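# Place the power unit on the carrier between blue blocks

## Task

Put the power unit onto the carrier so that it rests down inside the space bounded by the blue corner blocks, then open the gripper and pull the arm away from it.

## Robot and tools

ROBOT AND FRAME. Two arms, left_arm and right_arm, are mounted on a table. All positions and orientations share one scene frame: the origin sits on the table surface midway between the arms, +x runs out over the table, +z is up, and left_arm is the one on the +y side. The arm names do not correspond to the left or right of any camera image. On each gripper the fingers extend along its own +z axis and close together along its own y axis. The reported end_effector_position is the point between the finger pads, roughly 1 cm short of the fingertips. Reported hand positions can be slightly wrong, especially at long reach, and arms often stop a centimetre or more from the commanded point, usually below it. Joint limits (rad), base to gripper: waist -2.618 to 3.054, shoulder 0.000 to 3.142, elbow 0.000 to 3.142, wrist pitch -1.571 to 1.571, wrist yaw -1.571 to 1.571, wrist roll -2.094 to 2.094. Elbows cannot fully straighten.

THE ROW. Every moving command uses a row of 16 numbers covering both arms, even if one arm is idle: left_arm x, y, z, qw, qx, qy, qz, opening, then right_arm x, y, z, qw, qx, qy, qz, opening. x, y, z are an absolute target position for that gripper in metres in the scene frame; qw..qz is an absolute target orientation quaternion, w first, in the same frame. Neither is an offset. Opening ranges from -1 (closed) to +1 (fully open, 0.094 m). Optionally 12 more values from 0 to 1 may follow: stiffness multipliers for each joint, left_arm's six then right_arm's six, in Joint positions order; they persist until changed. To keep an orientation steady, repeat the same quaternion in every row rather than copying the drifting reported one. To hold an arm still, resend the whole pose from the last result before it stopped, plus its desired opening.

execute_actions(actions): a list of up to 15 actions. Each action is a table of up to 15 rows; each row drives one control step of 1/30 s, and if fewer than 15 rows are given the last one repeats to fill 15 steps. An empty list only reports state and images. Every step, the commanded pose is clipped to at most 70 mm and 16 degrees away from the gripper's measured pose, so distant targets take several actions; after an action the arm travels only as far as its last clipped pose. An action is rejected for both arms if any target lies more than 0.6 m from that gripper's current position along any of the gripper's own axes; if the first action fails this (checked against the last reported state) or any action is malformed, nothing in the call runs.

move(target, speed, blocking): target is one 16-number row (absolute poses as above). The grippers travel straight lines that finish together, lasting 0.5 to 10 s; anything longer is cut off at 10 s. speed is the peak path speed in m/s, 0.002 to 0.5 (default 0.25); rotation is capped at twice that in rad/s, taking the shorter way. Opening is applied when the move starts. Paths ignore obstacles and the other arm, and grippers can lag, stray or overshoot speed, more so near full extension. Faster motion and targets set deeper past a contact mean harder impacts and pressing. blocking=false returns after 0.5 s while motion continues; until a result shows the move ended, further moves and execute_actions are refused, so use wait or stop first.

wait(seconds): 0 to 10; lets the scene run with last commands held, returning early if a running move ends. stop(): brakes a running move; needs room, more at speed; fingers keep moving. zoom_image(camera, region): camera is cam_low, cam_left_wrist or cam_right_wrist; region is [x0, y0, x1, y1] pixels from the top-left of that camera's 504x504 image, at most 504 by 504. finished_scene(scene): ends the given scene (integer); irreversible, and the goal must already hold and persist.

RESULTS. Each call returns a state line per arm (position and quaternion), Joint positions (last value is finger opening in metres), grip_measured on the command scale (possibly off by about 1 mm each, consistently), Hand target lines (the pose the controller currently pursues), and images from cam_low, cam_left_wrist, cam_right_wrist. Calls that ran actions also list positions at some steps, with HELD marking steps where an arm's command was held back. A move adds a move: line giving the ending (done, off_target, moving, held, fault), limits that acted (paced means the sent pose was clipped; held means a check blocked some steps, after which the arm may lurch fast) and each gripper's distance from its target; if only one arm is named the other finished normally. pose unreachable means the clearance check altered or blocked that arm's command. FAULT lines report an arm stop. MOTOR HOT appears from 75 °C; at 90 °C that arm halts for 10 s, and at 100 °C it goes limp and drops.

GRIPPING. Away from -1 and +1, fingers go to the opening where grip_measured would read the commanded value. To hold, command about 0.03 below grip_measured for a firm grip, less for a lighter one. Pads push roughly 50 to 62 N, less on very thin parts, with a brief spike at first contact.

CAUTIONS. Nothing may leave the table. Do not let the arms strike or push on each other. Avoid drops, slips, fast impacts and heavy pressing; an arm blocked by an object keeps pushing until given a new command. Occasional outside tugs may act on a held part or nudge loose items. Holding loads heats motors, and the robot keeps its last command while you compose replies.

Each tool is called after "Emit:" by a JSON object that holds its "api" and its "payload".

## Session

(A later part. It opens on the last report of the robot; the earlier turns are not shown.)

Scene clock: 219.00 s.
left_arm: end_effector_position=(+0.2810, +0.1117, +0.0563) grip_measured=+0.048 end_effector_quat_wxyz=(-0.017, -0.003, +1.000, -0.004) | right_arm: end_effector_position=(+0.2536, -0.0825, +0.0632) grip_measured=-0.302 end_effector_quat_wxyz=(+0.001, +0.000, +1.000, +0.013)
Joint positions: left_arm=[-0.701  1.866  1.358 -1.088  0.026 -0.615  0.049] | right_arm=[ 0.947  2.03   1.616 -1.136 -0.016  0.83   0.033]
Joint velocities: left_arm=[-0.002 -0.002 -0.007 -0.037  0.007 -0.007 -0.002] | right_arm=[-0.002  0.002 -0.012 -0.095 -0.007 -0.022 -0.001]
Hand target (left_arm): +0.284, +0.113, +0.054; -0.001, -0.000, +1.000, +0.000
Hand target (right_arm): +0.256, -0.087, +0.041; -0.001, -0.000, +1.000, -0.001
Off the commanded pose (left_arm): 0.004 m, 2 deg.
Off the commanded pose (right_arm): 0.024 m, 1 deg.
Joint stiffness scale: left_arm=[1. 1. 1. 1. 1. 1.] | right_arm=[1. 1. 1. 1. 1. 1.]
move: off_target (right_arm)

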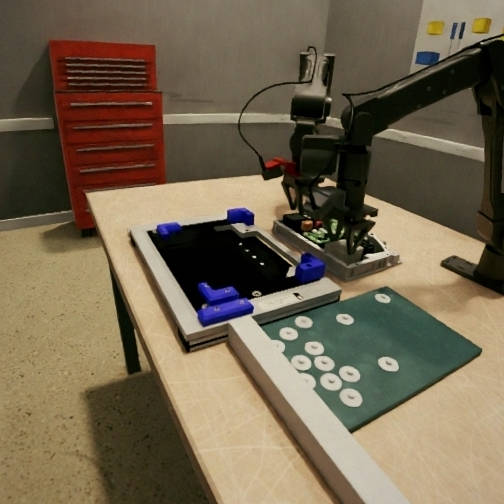

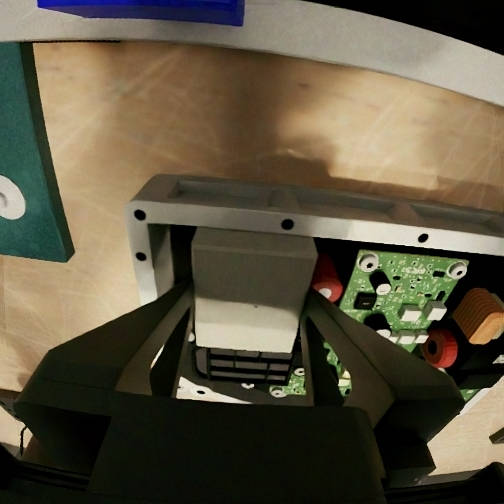

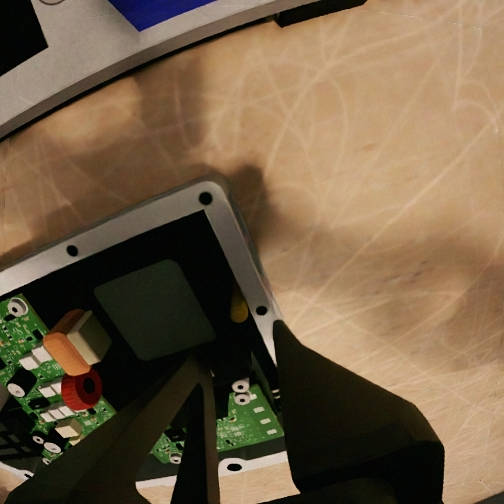

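Emit:
{"api": "move", "payload": {"target": [0.284,0.113,0.18,0,0,1,0,0.0,0.2,-0.25,0.2,0,0,1,0,0.5], "speed": 0.08}}

Emit:
{"api": "move", "payload": {"target": [0.47,0.113,0.18,0,0,1,0,0.0,0.2,-0.25,0.2,0,0,1,0,0.5], "speed": 0.08}}

Scene clock: 234.60 s.
left_arm: end_effector_position=(+0.2793, +0.1237, +0.1462) grip_measured=+0.048 end_effector_quat_wxyz=(-0.030, -0.002, +0.999, +0.035) | right_arm: end_effector_position=(+0.1977, -0.2427, +0.1936) grip_measured=+0.498 end_effector_quat_wxyz=(+0.004, -0.000, +1.000, +0.011)
Joint positions: left_arm=[-0.701  1.866  1.714 -1.509 -0.024 -0.613  0.049] | right_arm=[ 0.67   1.472  1.475 -1.556 -0.014  0.552  0.07 ]
Joint velocities: left_arm=[-0.017  0.002 -0.007 -0.066  0.066 -0.037  0.001] | right_arm=[-0.007 -0.002 -0.007 -0.007 -0.007  0.051  0.   ]
Hand target (left_arm): +0.281, +0.116, +0.179; +0.001, +0.001, +1.000, -0.000
Hand target (right_arm): +0.198, -0.249, +0.198; +0.011, +0.000, +1.000, +0.007
Off the commanded pose (left_arm): 0.036 m, 5 deg.
Off the commanded pose (right_arm): 0.010 m, 1 deg.
Joint stiffness scale: left_arm=[1. 1. 1. 1. 1. 1.] | right_arm=[1. 1. 1. 1. 1. 1.]
joint sent to its limit (right arm) — the command would take joint 4 (wrist pitch) past its lower limit, so that joint was sent only as far as its limit.
move: off_target (left_arm)

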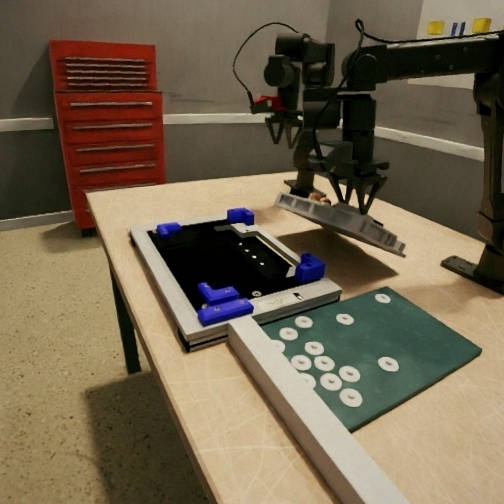

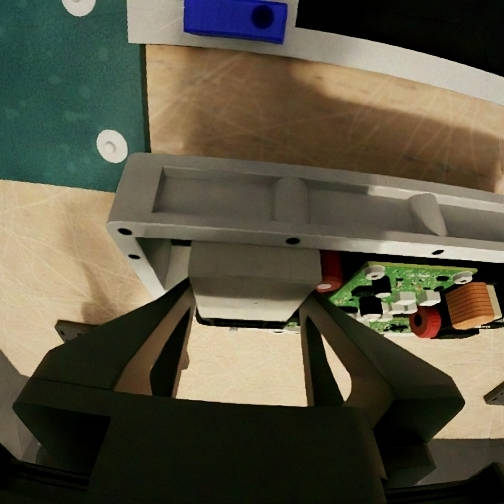

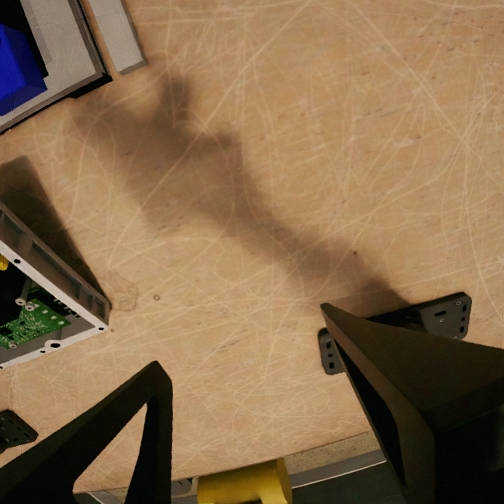

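Scene clock: 237.40 s.
left_arm: end_effector_position=(+0.4572, +0.1147, +0.1413) grip_measured=+0.041 end_effector_quat_wxyz=(+0.072, +0.013, +0.997, -0.008) | right_arm: end_effector_position=(+0.1988, -0.2445, +0.1936) grip_measured=+0.498 end_effector_quat_wxyz=(+0.004, -0.002, +1.000, +0.011)
Joint positions: left_arm=[-0.513  2.423  2.567 -1.576 -0.042 -0.391  0.049] | right_arm=[ 0.661  1.472  1.475 -1.556 -0.014  0.54   0.07 ]
Joint velocities: left_arm=[ 0.002  0.022 -0.007 -0.022 -0.066  0.007  0.001] | right_arm=[-0.017 -0.027  0.002  0.007 -0.037  0.037 -0.   ]
Hand target (left_arm): +0.466, +0.118, +0.181; +0.118, +0.004, +0.992, -0.044
Hand target (right_arm): +0.200, -0.250, +0.199; +0.012, +0.000, +1.000, +0.007
Off the commanded pose (left_arm): 0.041 m, 8 deg.
Off the commanded pose (right_arm): 0.008 m, 1 deg.
Joint stiffness scale: left_arm=[1. 1. 1. 1. 1. 1.] | right_arm=[1. 1. 1. 1. 1. 1.]
joint sent to its limit (left arm) — the command would take joint 4 (wrist pitch) past its lower limit, so that joint was sent only as far as its limit.
joint sent to its limit (right arm) — the command would take joint 4 (wrist pitch) past its lower limit, so that joint was sent only as far as its limit.
move: off_target (left_arm)

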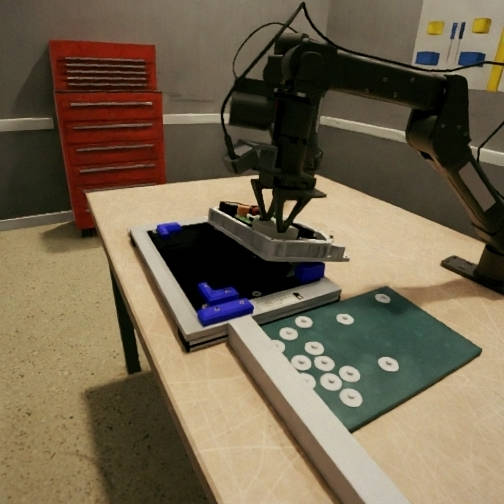

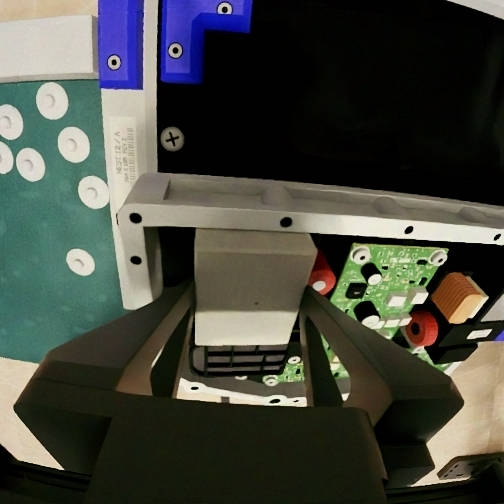

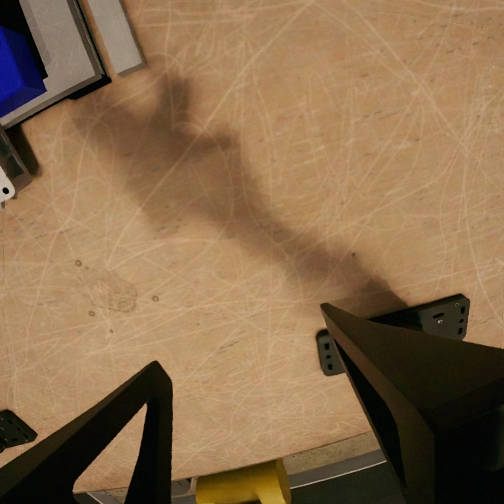

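Emit:
{"api": "move", "payload": {"target": [0.52,0.09,0.19,0,0,1,0,0.0,0.2,-0.25,0.2,0,0,1,0,0.5], "speed": 0.05}}

Scene clock: 244.97 s.
left_arm: end_effector_position=(+0.4920, +0.1044, +0.1283) grip_measured=+0.039 end_effector_quat_wxyz=(+0.111, +0.047, +0.993, -0.011) | right_arm: end_effector_position=(+0.1988, -0.2445, +0.1936) grip_measured=+0.498 end_effector_quat_wxyz=(+0.004, -0.002, +1.000, +0.011)
Joint positions: left_arm=[-0.51   2.582  2.802 -1.574 -0.06  -0.316  0.049] | right_arm=[ 0.661  1.472  1.475 -1.556 -0.014  0.54   0.07 ]
Joint velocities: left_arm=[ 0.002 -0.012 -0.022  0.095  0.007 -0.037 -0.001] | right_arm=[-0.002 -0.012  0.007  0.037  0.007  0.037  0.001]
Hand target (left_arm): +0.508, +0.096, +0.183; +0.186, +0.012, +0.980, -0.067
Hand target (right_arm): +0.200, -0.250, +0.199; +0.012, +0.000, +1.000, +0.007
Off the commanded pose (left_arm): 0.069 m, 14 deg; position clipped at the last step of the last action.
Off the commanded pose (right_arm): 0.008 m, 1 deg.
Joint stiffness scale: left_arm=[1. 1. 1. 1. 1. 1.] | right_arm=[1. 1. 1. 1. 1. 1.]
elbow stopped short (left arm): the move would have taken joint 3 (elbow) straighter than the controller allows; a more bent joint 3 avoids this.
joint sent to its limit (right arm) — the command would take joint 4 (wrist pitch) past its lower limit, so that joint was sent only as far as its limit.
move: off_target (left_arm); limits=paced

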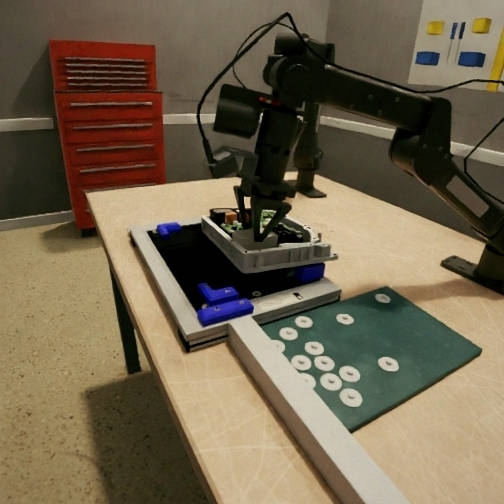

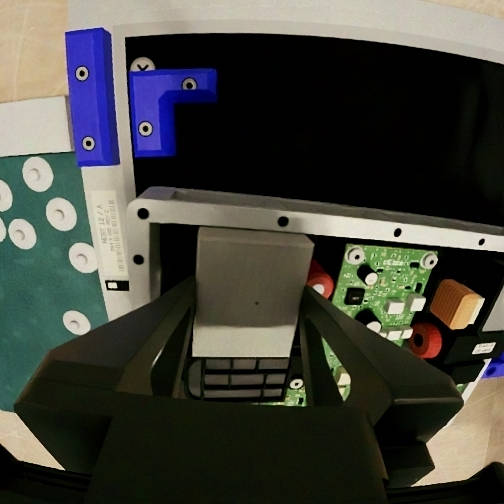

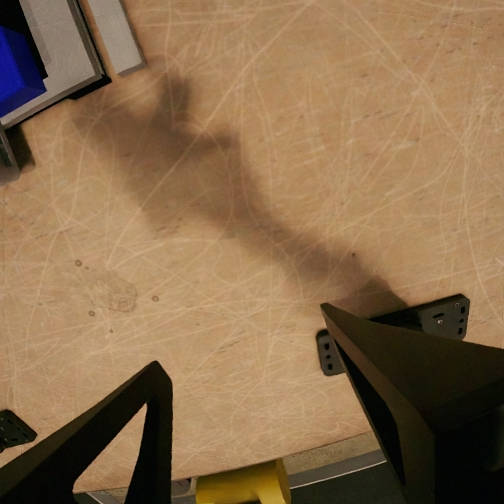

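Emit:
{"api": "move", "payload": {"target": [0.53,0.082,0.125,0.2,0,0.98,0,0.0,0.2,-0.25,0.2,0,0,1,0,0.5], "speed": 0.03}}

Scene clock: 255.97 s.
left_arm: end_effector_position=(+0.4968, +0.1029, +0.1234) grip_measured=+0.039 end_effector_quat_wxyz=(+0.123, +0.041, +0.991, +0.010) | right_arm: end_effector_position=(+0.1988, -0.2445, +0.1936) grip_measured=+0.498 end_effector_quat_wxyz=(+0.004, -0.002, +1.000, +0.011)
Joint positions: left_arm=[-0.526  2.612  2.835 -1.572 -0.112 -0.338  0.049] | right_arm=[ 0.661  1.472  1.475 -1.556 -0.014  0.54   0.07 ]
Joint velocities: left_arm=[ 0.002  0.017  0.007  0.007  0.051 -0.037 -0.   ] | right_arm=[-0.002  0.002 -0.007  0.022 -0.007  0.051  0.001]
Hand target (left_arm): +0.526, +0.084, +0.128; +0.191, +0.001, +0.982, -0.003
Hand target (right_arm): +0.200, -0.250, +0.199; +0.012, +0.000, +1.000, +0.007
Off the commanded pose (left_arm): 0.039 m, 10 deg.
Off the commanded pose (right_arm): 0.008 m, 1 deg.
Joint stiffness scale: left_arm=[1. 1. 1. 1. 1. 1.] | right_arm=[1. 1. 1. 1. 1. 1.]
joint sent to its limit (right arm) — the command would take joint 4 (wrist pitch) past its lower limit, so that joint was sent only as far as its limit.
move: off_target (left_arm)

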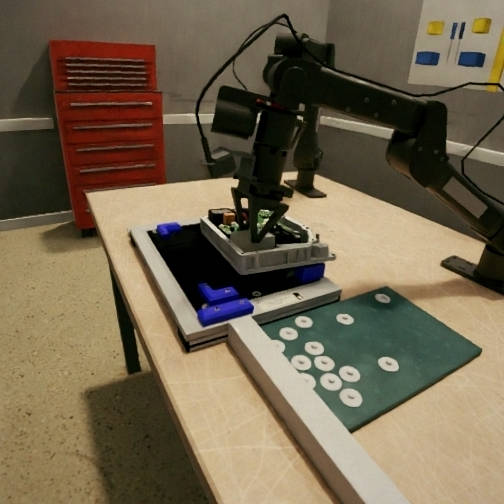

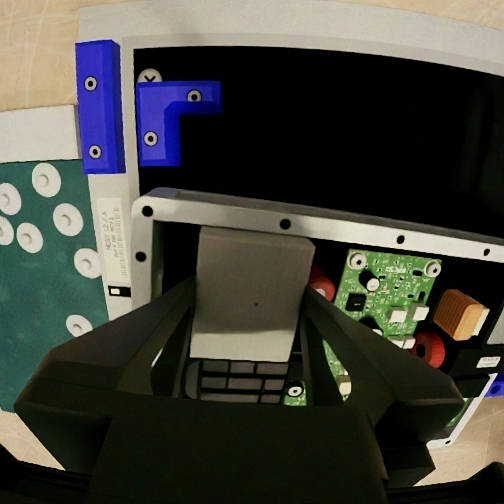

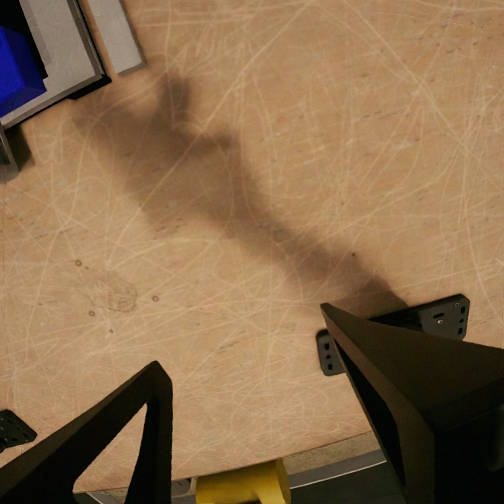

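Emit:
{"api": "move", "payload": {"target": [0.53,0.082,0.135,0.2,0,0.98,0,0.0,0.33,-0.04,0.16,0,0,1,0,-0.95], "speed": 0.15}}

Emit:
{"api": "move", "payload": {"target": [0.53,0.082,0.135,0.2,0,0.98,0,0.0,0.34,-0.04,0.095,0,0,1,0,-0.95], "speed": 0.08}}

Scene clock: 272.40 s.
left_arm: end_effector_position=(+0.4972, +0.1028, +0.1241) grip_measured=+0.039 end_effector_quat_wxyz=(+0.124, +0.043, +0.991, +0.010) | right_arm: end_effector_position=(+0.3333, -0.0437, +0.1614) grip_measured=-0.948 end_effector_quat_wxyz=(+0.053, -0.001, +0.997, +0.061)
Joint positions: left_arm=[-0.526  2.612  2.838 -1.573 -0.111 -0.334  0.049] | right_arm=[ 0.879  2.325  2.473 -1.558 -0.014  0.761  0.002]
Joint velocities: left_arm=[-0.017 -0.002 -0.002  0.007  0.007  0.007 -0.001] | right_arm=[-0.012  0.002  0.022 -0.007  0.007 -0.081  0.   ]
Hand target (left_arm): +0.525, +0.084, +0.138; +0.199, +0.001, +0.980, -0.007
Hand target (right_arm): +0.333, -0.043, +0.161; +0.056, -0.001, +0.997, +0.055
Off the commanded pose (left_arm): 0.040 m, 10 deg.
Off the commanded pose (right_arm): 0.005 m, 9 deg.
Joint stiffness scale: left_arm=[1. 1. 1. 1. 1. 1.] | right_arm=[1. 1. 1. 1. 1. 1.]
elbow stopped short (left arm): the move would have taken joint 3 (elbow) straighter than the controller allows; a more bent joint 3 avoids this.
joint sent to its limit (right arm) — the command would take joint 4 (wrist pitch) past its lower limit, so that joint was sent only as far as its limit.
move: off_target (left_arm, right_arm)

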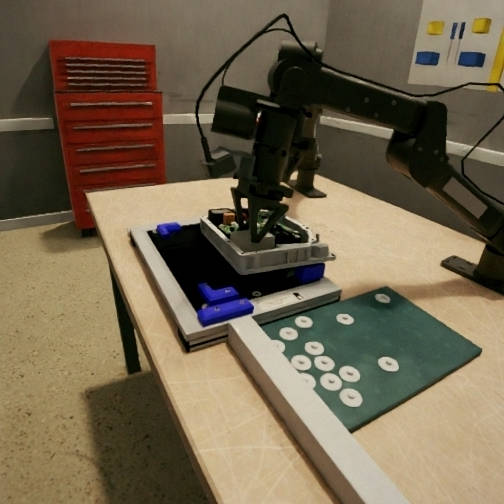

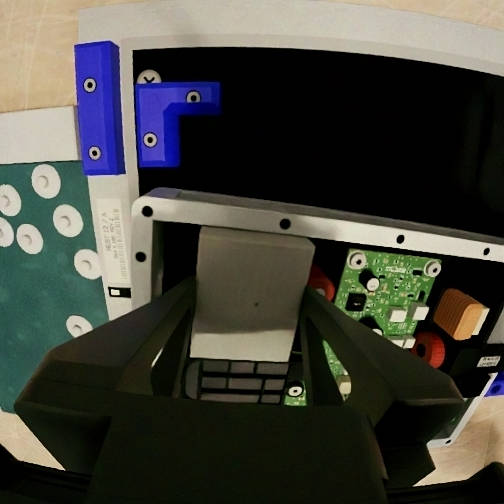

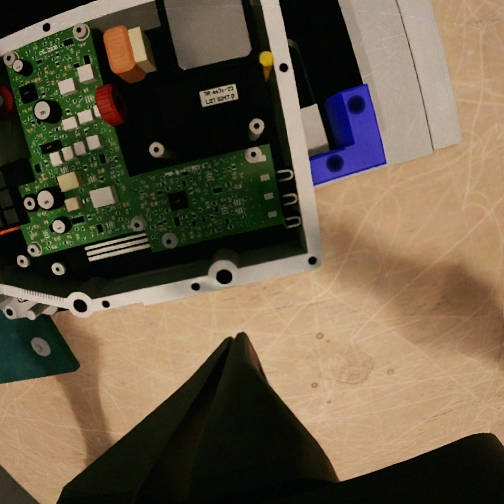

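Scene clock: 273.87 s.
left_arm: end_effector_position=(+0.4972, +0.1028, +0.1241) grip_measured=+0.039 end_effector_quat_wxyz=(+0.124, +0.043, +0.991, +0.010) | right_arm: end_effector_position=(+0.3379, -0.0393, +0.0951) grip_measured=-0.948 end_effector_quat_wxyz=(+0.005, -0.000, +1.000, +0.015)
Joint positions: left_arm=[-0.526  2.612  2.838 -1.573 -0.111 -0.334  0.049] | right_arm=[ 0.879  2.487  2.503 -1.559 -0.014  0.761  0.002]
Joint velocities: left_arm=[-0.022  0.017 -0.012 -0.051 -0.022 -0.081 -0.   ] | right_arm=[-0.017  0.012 -0.007 -0.066 -0.022  0.051 -0.001]
Hand target (left_arm): +0.525, +0.084, +0.138; +0.199, +0.001, +0.980, -0.007
Hand target (right_arm): +0.340, -0.040, +0.095; +0.009, +0.001, +1.000, +0.010
Off the commanded pose (left_arm): 0.040 m, 10 deg.
Off the commanded pose (right_arm): 0.002 m, 2 deg.
Joint stiffness scale: left_arm=[1. 1. 1. 1. 1. 1.] | right_arm=[1. 1. 1. 1. 1. 1.]
elbow stopped short (left arm): the move would have taken joint 3 (elbow) straighter than the controller allows; a more bent joint 3 avoids this.
joint sent to its limit (right arm) — the command would take joint 4 (wrist pitch) past its lower limit, so that joint was sent only as far as its limit.
move: off_target (left_arm)

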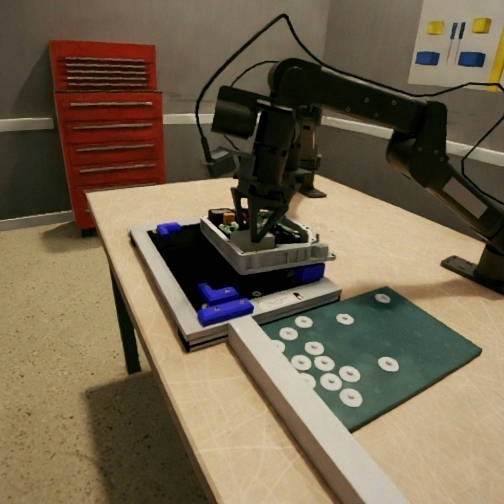

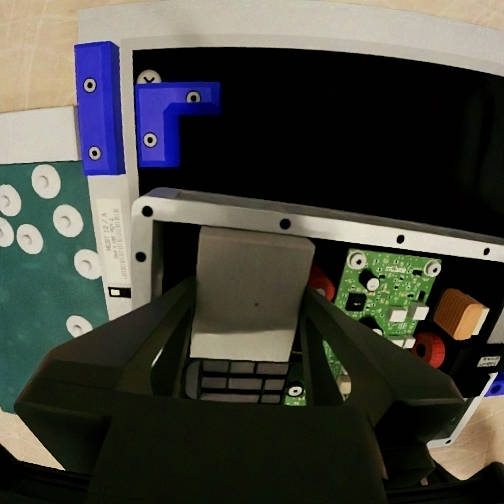

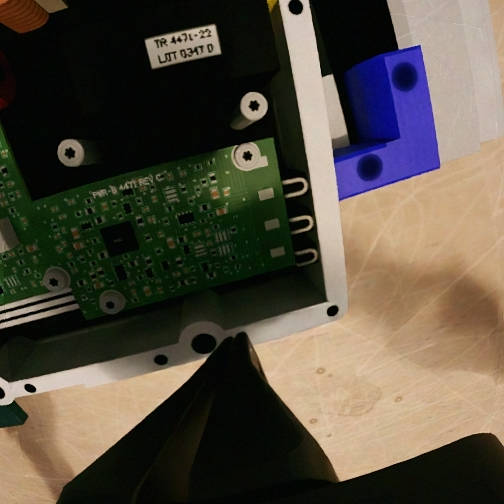

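Emit:
{"api": "move", "payload": {"target": [0.53,0.095,0.135,0.2,0,0.98,0,0.0,0.42,-0.04,0.088,0,0,1,0,-0.95], "speed": 0.025}}

Scene clock: 282.70 s.
left_arm: end_effector_position=(+0.4973, +0.1033, +0.1240) grip_measured=+0.039 end_effector_quat_wxyz=(+0.123, +0.044, +0.991, +0.008) | right_arm: end_effector_position=(+0.4028, -0.0352, +0.0960) grip_measured=-0.948 end_effector_quat_wxyz=(+0.064, -0.007, +0.996, +0.067)
Joint positions: left_arm=[-0.523  2.612  2.838 -1.573 -0.106 -0.33   0.049] | right_arm=[ 0.797  2.67   2.844 -1.561 -0.024  0.668  0.002]
Joint velocities: left_arm=[ 0.002 -0.002  0.002  0.051  0.095 -0.051  0.   ] | right_arm=[-0.017  0.027 -0.012  0.037  0.022  0.007 -0.001]
Hand target (left_arm): +0.526, +0.097, +0.138; +0.192, +0.000, +0.981, -0.002
Hand target (right_arm): +0.419, -0.042, +0.088; +0.078, +0.000, +0.995, +0.064
Off the commanded pose (left_arm): 0.035 m, 10 deg.
Off the commanded pose (right_arm): 0.020 m, 11 deg.
Joint stiffness scale: left_arm=[1. 1. 1. 1. 1. 1.] | right_arm=[1. 1. 1. 1. 1. 1.]
elbow stopped short (right arm): the move would have taken joint 3 (elbow) straighter than the controller allows; a more bent joint 3 avoids this.
move: off_target (left_arm, right_arm)

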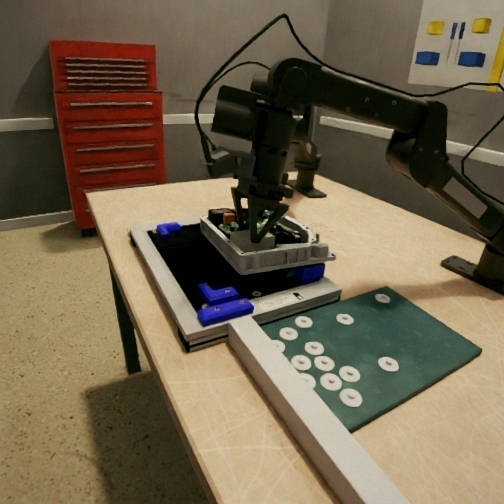

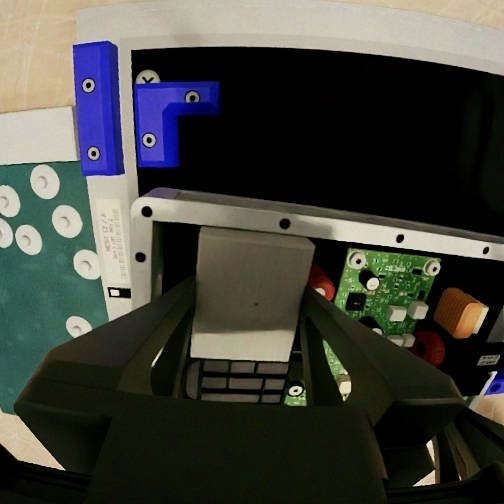

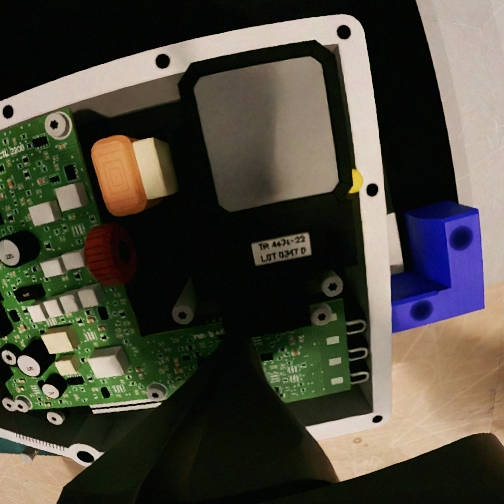

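Emit:
{"api": "move", "payload": {"target": [0.497,0.103,0.124,0.12,0,0.99,0,0.4,0.40,-0.04,0.15,0.06,0,1,0.06,-0.95], "speed": 0.06}}

Emit:
{"api": "move", "payload": {"target": [0.45,0.11,0.2,0,0,1,0,0.4,0.30,-0.04,0.13,0.38,0,0.92,0,-0.95], "speed": 0.1}}

Emit:
{"api": "move", "payload": {"target": [0.30,0.10,0.13,0.38,0,0.92,0,-0.95,0.31,-0.04,0.075,0.38,0,0.92,0,-0.95], "speed": 0.1}}

Emit:
{"api": "move", "payload": {"target": [0.31,0.10,0.075,0.38,0,0.92,0,-0.95,0.31,-0.04,0.075,0.38,0,0.92,0,-0.95], "speed": 0.1}}

Scene clock: 303.30 s.
left_arm: end_effector_position=(+0.4967, +0.1030, +0.1238) grip_measured=+0.398 end_effector_quat_wxyz=(+0.122, +0.005, +0.993, +0.002) | right_arm: end_effector_position=(+0.4011, -0.0362, +0.1477) grip_measured=-0.948 end_effector_quat_wxyz=(+0.101, -0.004, +0.990, +0.097)
Joint positions: left_arm=[-0.523  2.612  2.838 -1.575 -0.103 -0.409  0.066] | right_arm=[ 0.797  2.562  2.834 -1.562 -0.026  0.675  0.002]
Joint velocities: left_arm=[-0.002 -0.002  0.007  0.066  0.037 -0.037 -0.001] | right_arm=[ 0.007  0.017  0.002 -0.022 -0.022  0.022 -0.001]
Hand target (left_arm): +0.497, +0.103, +0.124; +0.122, +0.000, +0.993, -0.001
Hand target (right_arm): +0.399, -0.040, +0.149; +0.099, -0.000, +0.991, +0.092
Off the commanded pose (left_arm): 0.000 m, 1 deg.
Off the commanded pose (right_arm): 0.005 m, 6 deg.
Joint stiffness scale: left_arm=[1. 1. 1. 1. 1. 1.] | right_arm=[1. 1. 1. 1. 1. 1.]
joint sent to its limit (left arm) — the command would take joint 4 (wrist pitch) past its lower limit, so that joint was sent only as far as its limit.
joint sent to its limit (right arm) — the command would take joint 4 (wrist pitch) past its lower limit, so that joint was sent only as far as its limit.
move: off_target (right_arm)

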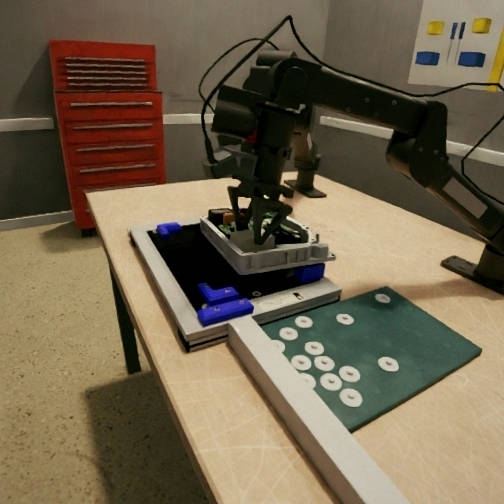

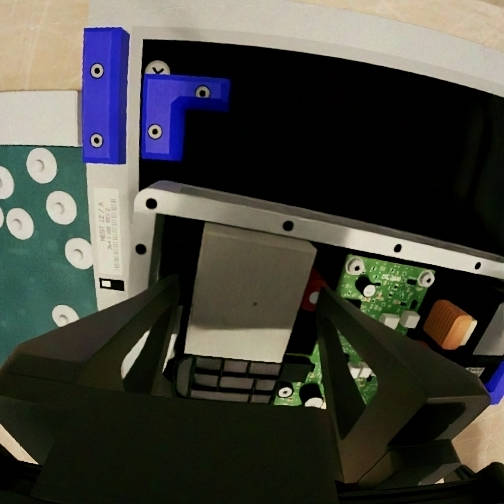

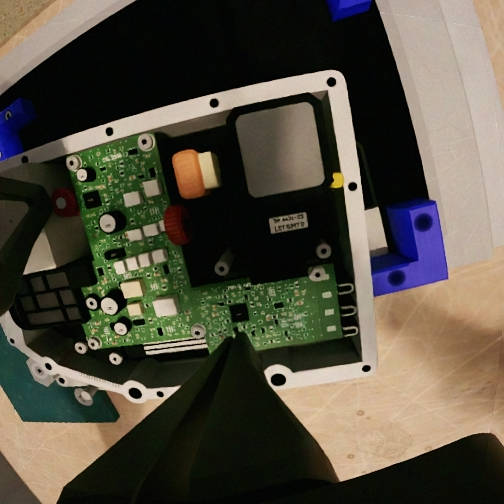

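Scene clock: 306.83 s.
left_arm: end_effector_position=(+0.4517, +0.1050, +0.1900) grip_measured=+0.398 end_effector_quat_wxyz=(+0.117, +0.008, +0.992, -0.048) | right_arm: end_effector_position=(+0.3015, -0.0359, +0.1218) grip_measured=-0.948 end_effector_quat_wxyz=(+0.370, -0.004, +0.929, -0.000)
Joint positions: left_arm=[-0.523  2.331  2.588 -1.574 -0.008 -0.413  0.066] | right_arm=[ 1.181  1.914  1.465 -0.688  0.643  0.907  0.002]
Joint velocities: left_arm=[ 0.002  0.002 -0.051 -0.037  0.022 -0.095 -0.001] | right_arm=[ 0.007 -0.017  0.002 -0.007  0.007 -0.007  0.   ]
Hand target (left_arm): +0.449, +0.110, +0.199; +0.122, +0.001, +0.991, -0.053
Hand target (right_arm): +0.300, -0.039, +0.128; +0.380, -0.001, +0.925, -0.002
Off the commanded pose (left_arm): 0.011 m, 15 deg.
Off the commanded pose (right_arm): 0.009 m, 2 deg.
Joint stiffness scale: left_arm=[1. 1. 1. 1. 1. 1.] | right_arm=[1. 1. 1. 1. 1. 1.]
joint sent to its limit (left arm) — the command would take joint 4 (wrist pitch) past its lower limit, so that joint was sent only as far as its limit.
move: off_target (left_arm)

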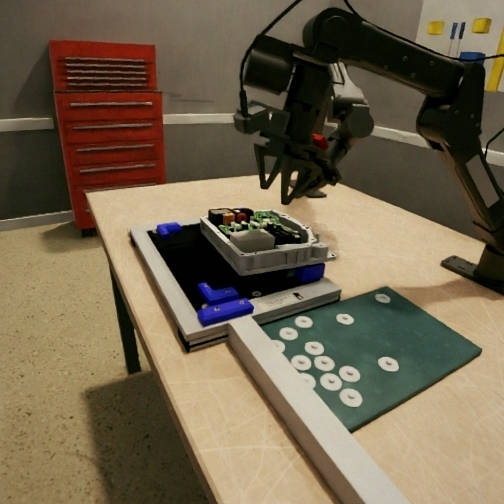

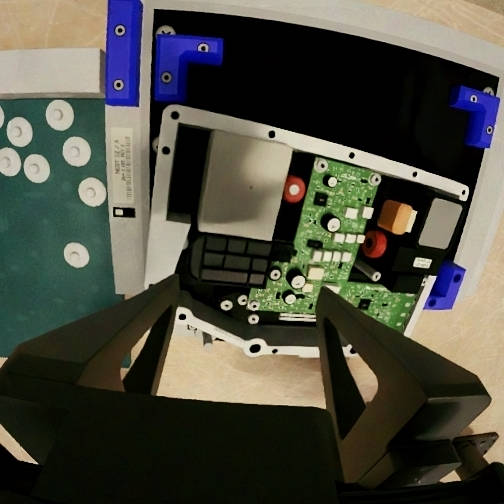

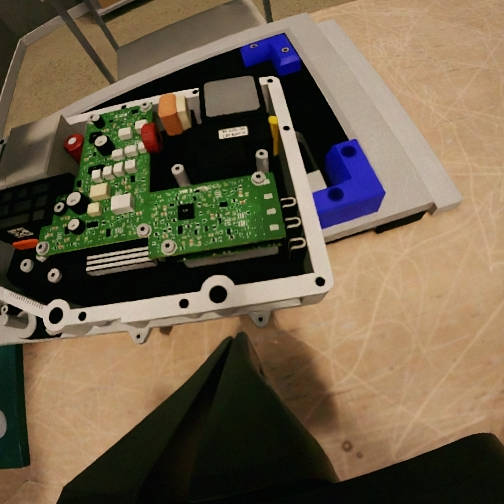

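Scene clock: 309.87 s.
left_arm: end_effector_position=(+0.3191, +0.0971, +0.1254) grip_measured=-0.949 end_effector_quat_wxyz=(+0.307, +0.018, +0.952, -0.004) | right_arm: end_effector_position=(+0.3071, -0.0320, +0.0851) grip_measured=-0.948 end_effector_quat_wxyz=(+0.383, +0.002, +0.924, +0.019)
Joint positions: left_arm=[-0.879  1.536  1.096 -0.648 -0.411 -0.646  0.002] | right_arm=[ 1.174  1.945  1.334 -0.47   0.643  0.895  0.002]
Joint velocities: left_arm=[-0.002  0.007 -0.007  0.022  0.022 -0.037 -0.001] | right_arm=[-0.007 -0.017  0.002  0.022  0.007 -0.081  0.   ]
Hand target (left_arm): +0.321, +0.098, +0.127; +0.309, +0.015, +0.951, -0.004
Hand target (right_arm): +0.310, -0.040, +0.075; +0.382, -0.000, +0.924, -0.000
Off the commanded pose (left_arm): 0.020 m, 9 deg.
Off the commanded pose (right_arm): 0.013 m, 2 deg.
Joint stiffness scale: left_arm=[1. 1. 1. 1. 1. 1.] | right_arm=[1. 1. 1. 1. 1. 1.]
move: held (left_arm), off_target (right_arm); limits=held; held on 18 of 91 steps (left_arm), including the last (left_arm)
pose unreachable (left arm): on one or more control steps of this call, first in action 0 (counted from 0), this arm could not follow its commanded pose, so it was not sent that pose on those steps. On the call's last step it was still not sent that pose. It may still have moved: this result reports where it is.
cause: the commanded pose would bring a part of the arm too close to another arm (this arm's wrist (the part past joint 4) and the other arm's wrist (the part past joint 4)).

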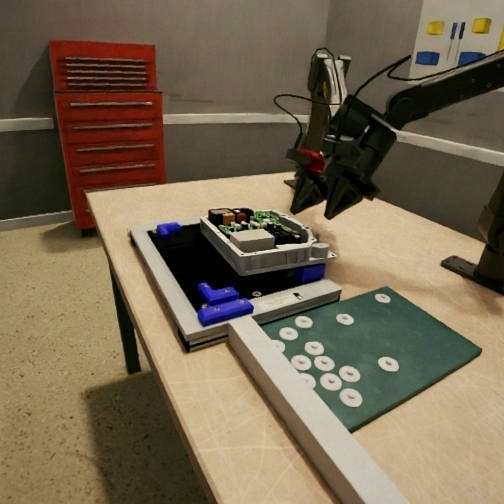

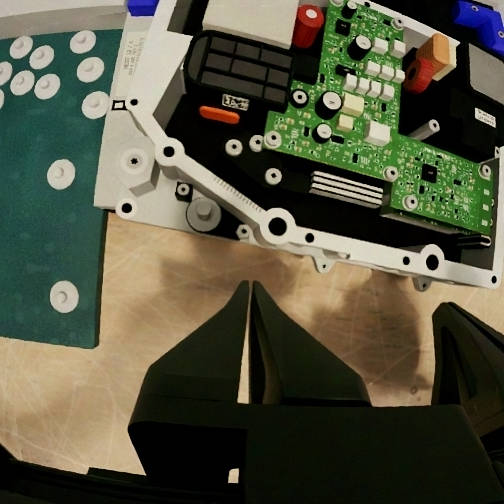

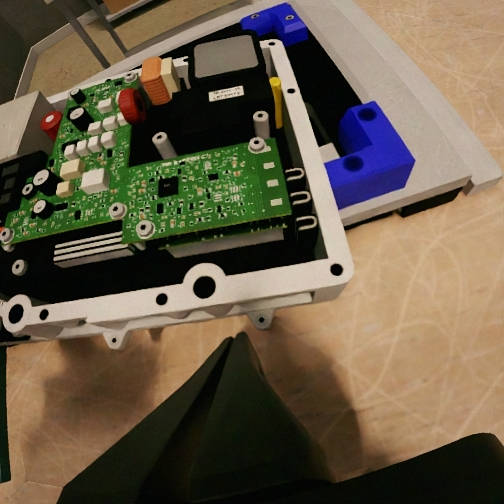

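Scene clock: 310.93 s.
left_arm: end_effector_position=(+0.3191, +0.0969, +0.1226) grip_measured=-0.949 end_effector_quat_wxyz=(+0.307, +0.018, +0.952, -0.005) | right_arm: end_effector_position=(+0.3074, -0.0313, +0.0855) grip_measured=-0.948 end_effector_quat_wxyz=(+0.384, +0.002, +0.923, +0.020)
Joint positions: left_arm=[-0.879  1.538  1.086 -0.635 -0.41  -0.646  0.002] | right_arm=[ 1.174  1.945  1.334 -0.466  0.643  0.894  0.002]
Joint velocities: left_arm=[-0.022 -0.007  0.012 -0.007  0.007  0.022 -0.   ] | right_arm=[ 0.007 -0.002  0.002 -0.007 -0.022 -0.037  0.   ]
Hand target (left_arm): +0.320, +0.097, +0.124; +0.309, +0.017, +0.951, -0.006
Hand target (right_arm): +0.310, -0.040, +0.075; +0.382, +0.000, +0.924, +0.000
Off the commanded pose (left_arm): 0.049 m, 9 deg.
Off the commanded pose (right_arm): 0.014 m, 2 deg.
Joint stiffness scale: left_arm=[1. 1. 1. 1. 1. 1.] | right_arm=[1. 1. 1. 1. 1. 1.]
move: held (left_arm), off_target (right_arm); limits=held; held on 32 of 32 steps (left_arm, right_arm), including the last (left_arm)
pose unreachable (left arm): on one or more control steps of this call, first in action 0 (counted from 0), this arm could not follow its commanded pose, so it was not sent that pose on those steps. On the call's last step it was still not sent that pose. It may still have moved: this result reports where it is.
cause: the commanded pose would bring a part of the arm too close to another arm (this arm's wrist (the part past joint 4) and the other arm's wrist (the part past joint 4)).
pose unreachable (right arm): on one or more control steps of this call, first in action 0 (counted from 0), this arm could not follow its commanded pose, so it was not sent that pose on those steps. It may still have moved: this result reports where it is.
cause: the commanded pose would bring a part of the arm too close to another arm (this arm's wrist (the part past joint 4) and the other arm's wrist (the part past joint 4)).

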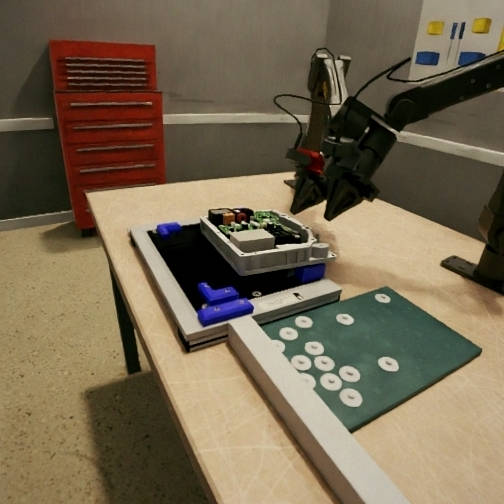

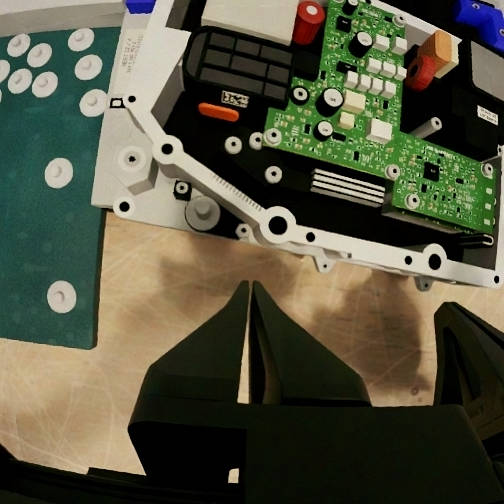

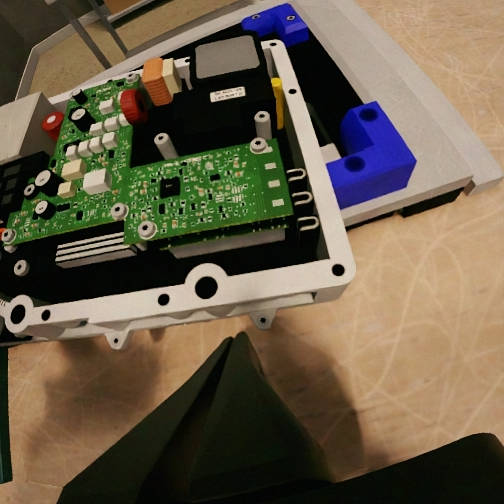

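Emit:
{"api": "move", "payload": {"target": [0.25,0.25,0.2,0.3,0,0.95,0,-0.95,0.31,0.02,0.085,0.38,0,0.92,0,-0.95], "speed": 0.1}}

Emit:
{"api": "move", "payload": {"target": [0.25,0.25,0.2,0.3,0,0.95,0,-0.95,0.42,0.02,0.08,0.38,0,0.92,0,-0.95], "speed": 0.025}}

Scene clock: 321.63 s.
left_arm: end_effector_position=(+0.2476, +0.2471, +0.1914) grip_measured=-0.949 end_effector_quat_wxyz=(+0.293, +0.003, +0.956, +0.005) | right_arm: end_effector_position=(+0.3126, +0.0194, +0.0876) grip_measured=-0.948 end_effector_quat_wxyz=(+0.378, +0.004, +0.926, +0.013)
Joint positions: left_arm=[-0.507  0.966  0.979 -1.032 -0.235 -0.342  0.002] | right_arm=[ 1.221  2.135  1.642 -0.64   0.663  0.959  0.002]
Joint velocities: left_arm=[ 0.002 -0.002 -0.017 -0.066 -0.081  0.007  0.001] | right_arm=[-0.002  0.012  0.007  0.007 -0.007 -0.081 -0.001]
Hand target (left_arm): +0.246, +0.250, +0.199; +0.303, +0.001, +0.953, +0.001
Hand target (right_arm): +0.311, +0.020, +0.085; +0.382, +0.000, +0.924, +0.000
Off the commanded pose (left_arm): 0.009 m, 1 deg.
Off the commanded pose (right_arm): 0.004 m, 2 deg.
Joint stiffness scale: left_arm=[1. 1. 1. 1. 1. 1.] | right_arm=[1. 1. 1. 1. 1. 1.]
move: done; limits=held; held on 9 of 72 steps (right_arm)
pose unreachable (right arm): on one or more control steps of this call, first in action 0 (counted from 0), this arm could not follow its commanded pose, so it was not sent that pose on those steps. It may still have moved: this result reports where it is.
cause: the commanded pose would bring a part of the arm too close to another arm (this arm's wrist (the part past joint 4) and the other arm's wrist (the part past joint 4)).

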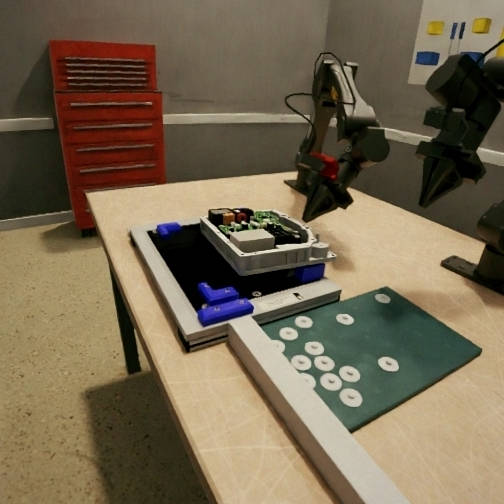

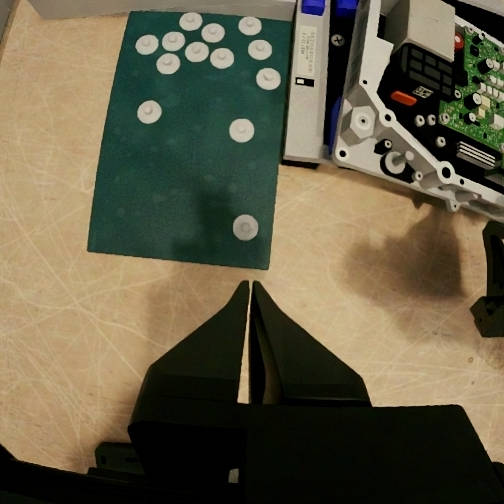

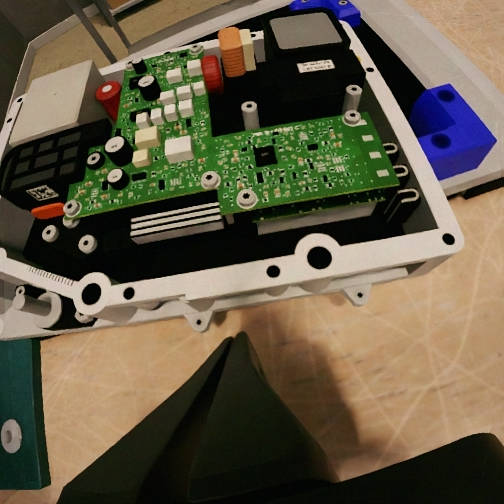

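Scene clock: 326.20 s.
left_arm: end_effector_position=(+0.2478, +0.2486, +0.1910) grip_measured=-0.949 end_effector_quat_wxyz=(+0.291, +0.003, +0.957, +0.004) | right_arm: end_effector_position=(+0.4138, +0.0283, +0.0961) grip_measured=-0.949 end_effector_quat_wxyz=(+0.390, +0.001, +0.921, +0.026)
Joint positions: left_arm=[-0.493  0.966  0.979 -1.032 -0.224 -0.331  0.002] | right_arm=[ 1.046  2.327  1.959 -0.611  0.578  0.749  0.002]
Joint velocities: left_arm=[-0.012 -0.012 -0.007  0.022  0.007 -0.022 -0.003] | right_arm=[-0.012 -0.027  0.022  0.051  0.022 -0.081 -0.001]
Hand target (left_arm): +0.250, +0.250, +0.200; +0.301, +0.000, +0.954, +0.001
Hand target (right_arm): +0.420, +0.019, +0.081; +0.383, -0.001, +0.924, +0.001
Off the commanded pose (left_arm): 0.009 m, 1 deg.
Off the commanded pose (right_arm): 0.019 m, 3 deg.
Joint stiffness scale: left_arm=[1. 1. 1. 1. 1. 1.] | right_arm=[1. 1. 1. 1. 1. 1.]
move: off_target (right_arm)

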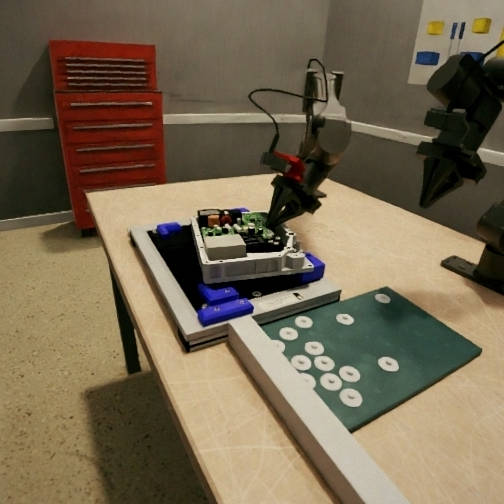

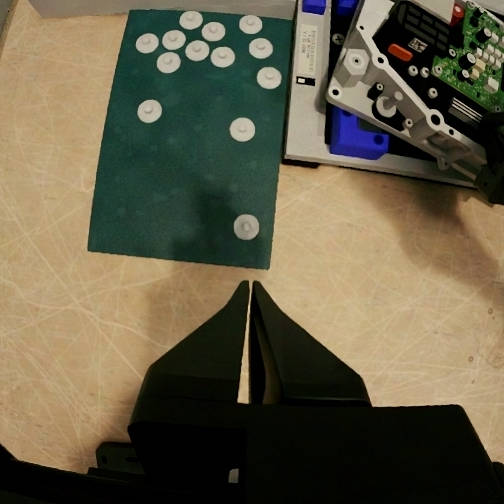

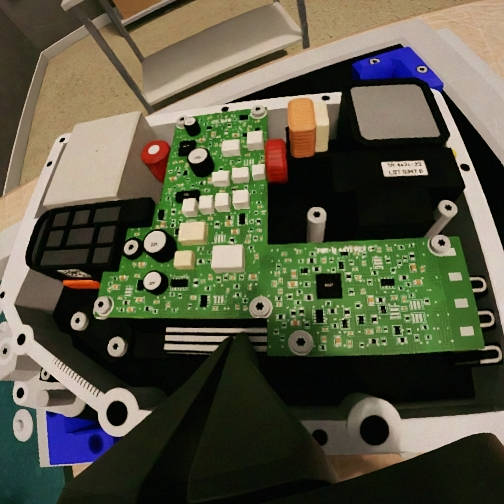

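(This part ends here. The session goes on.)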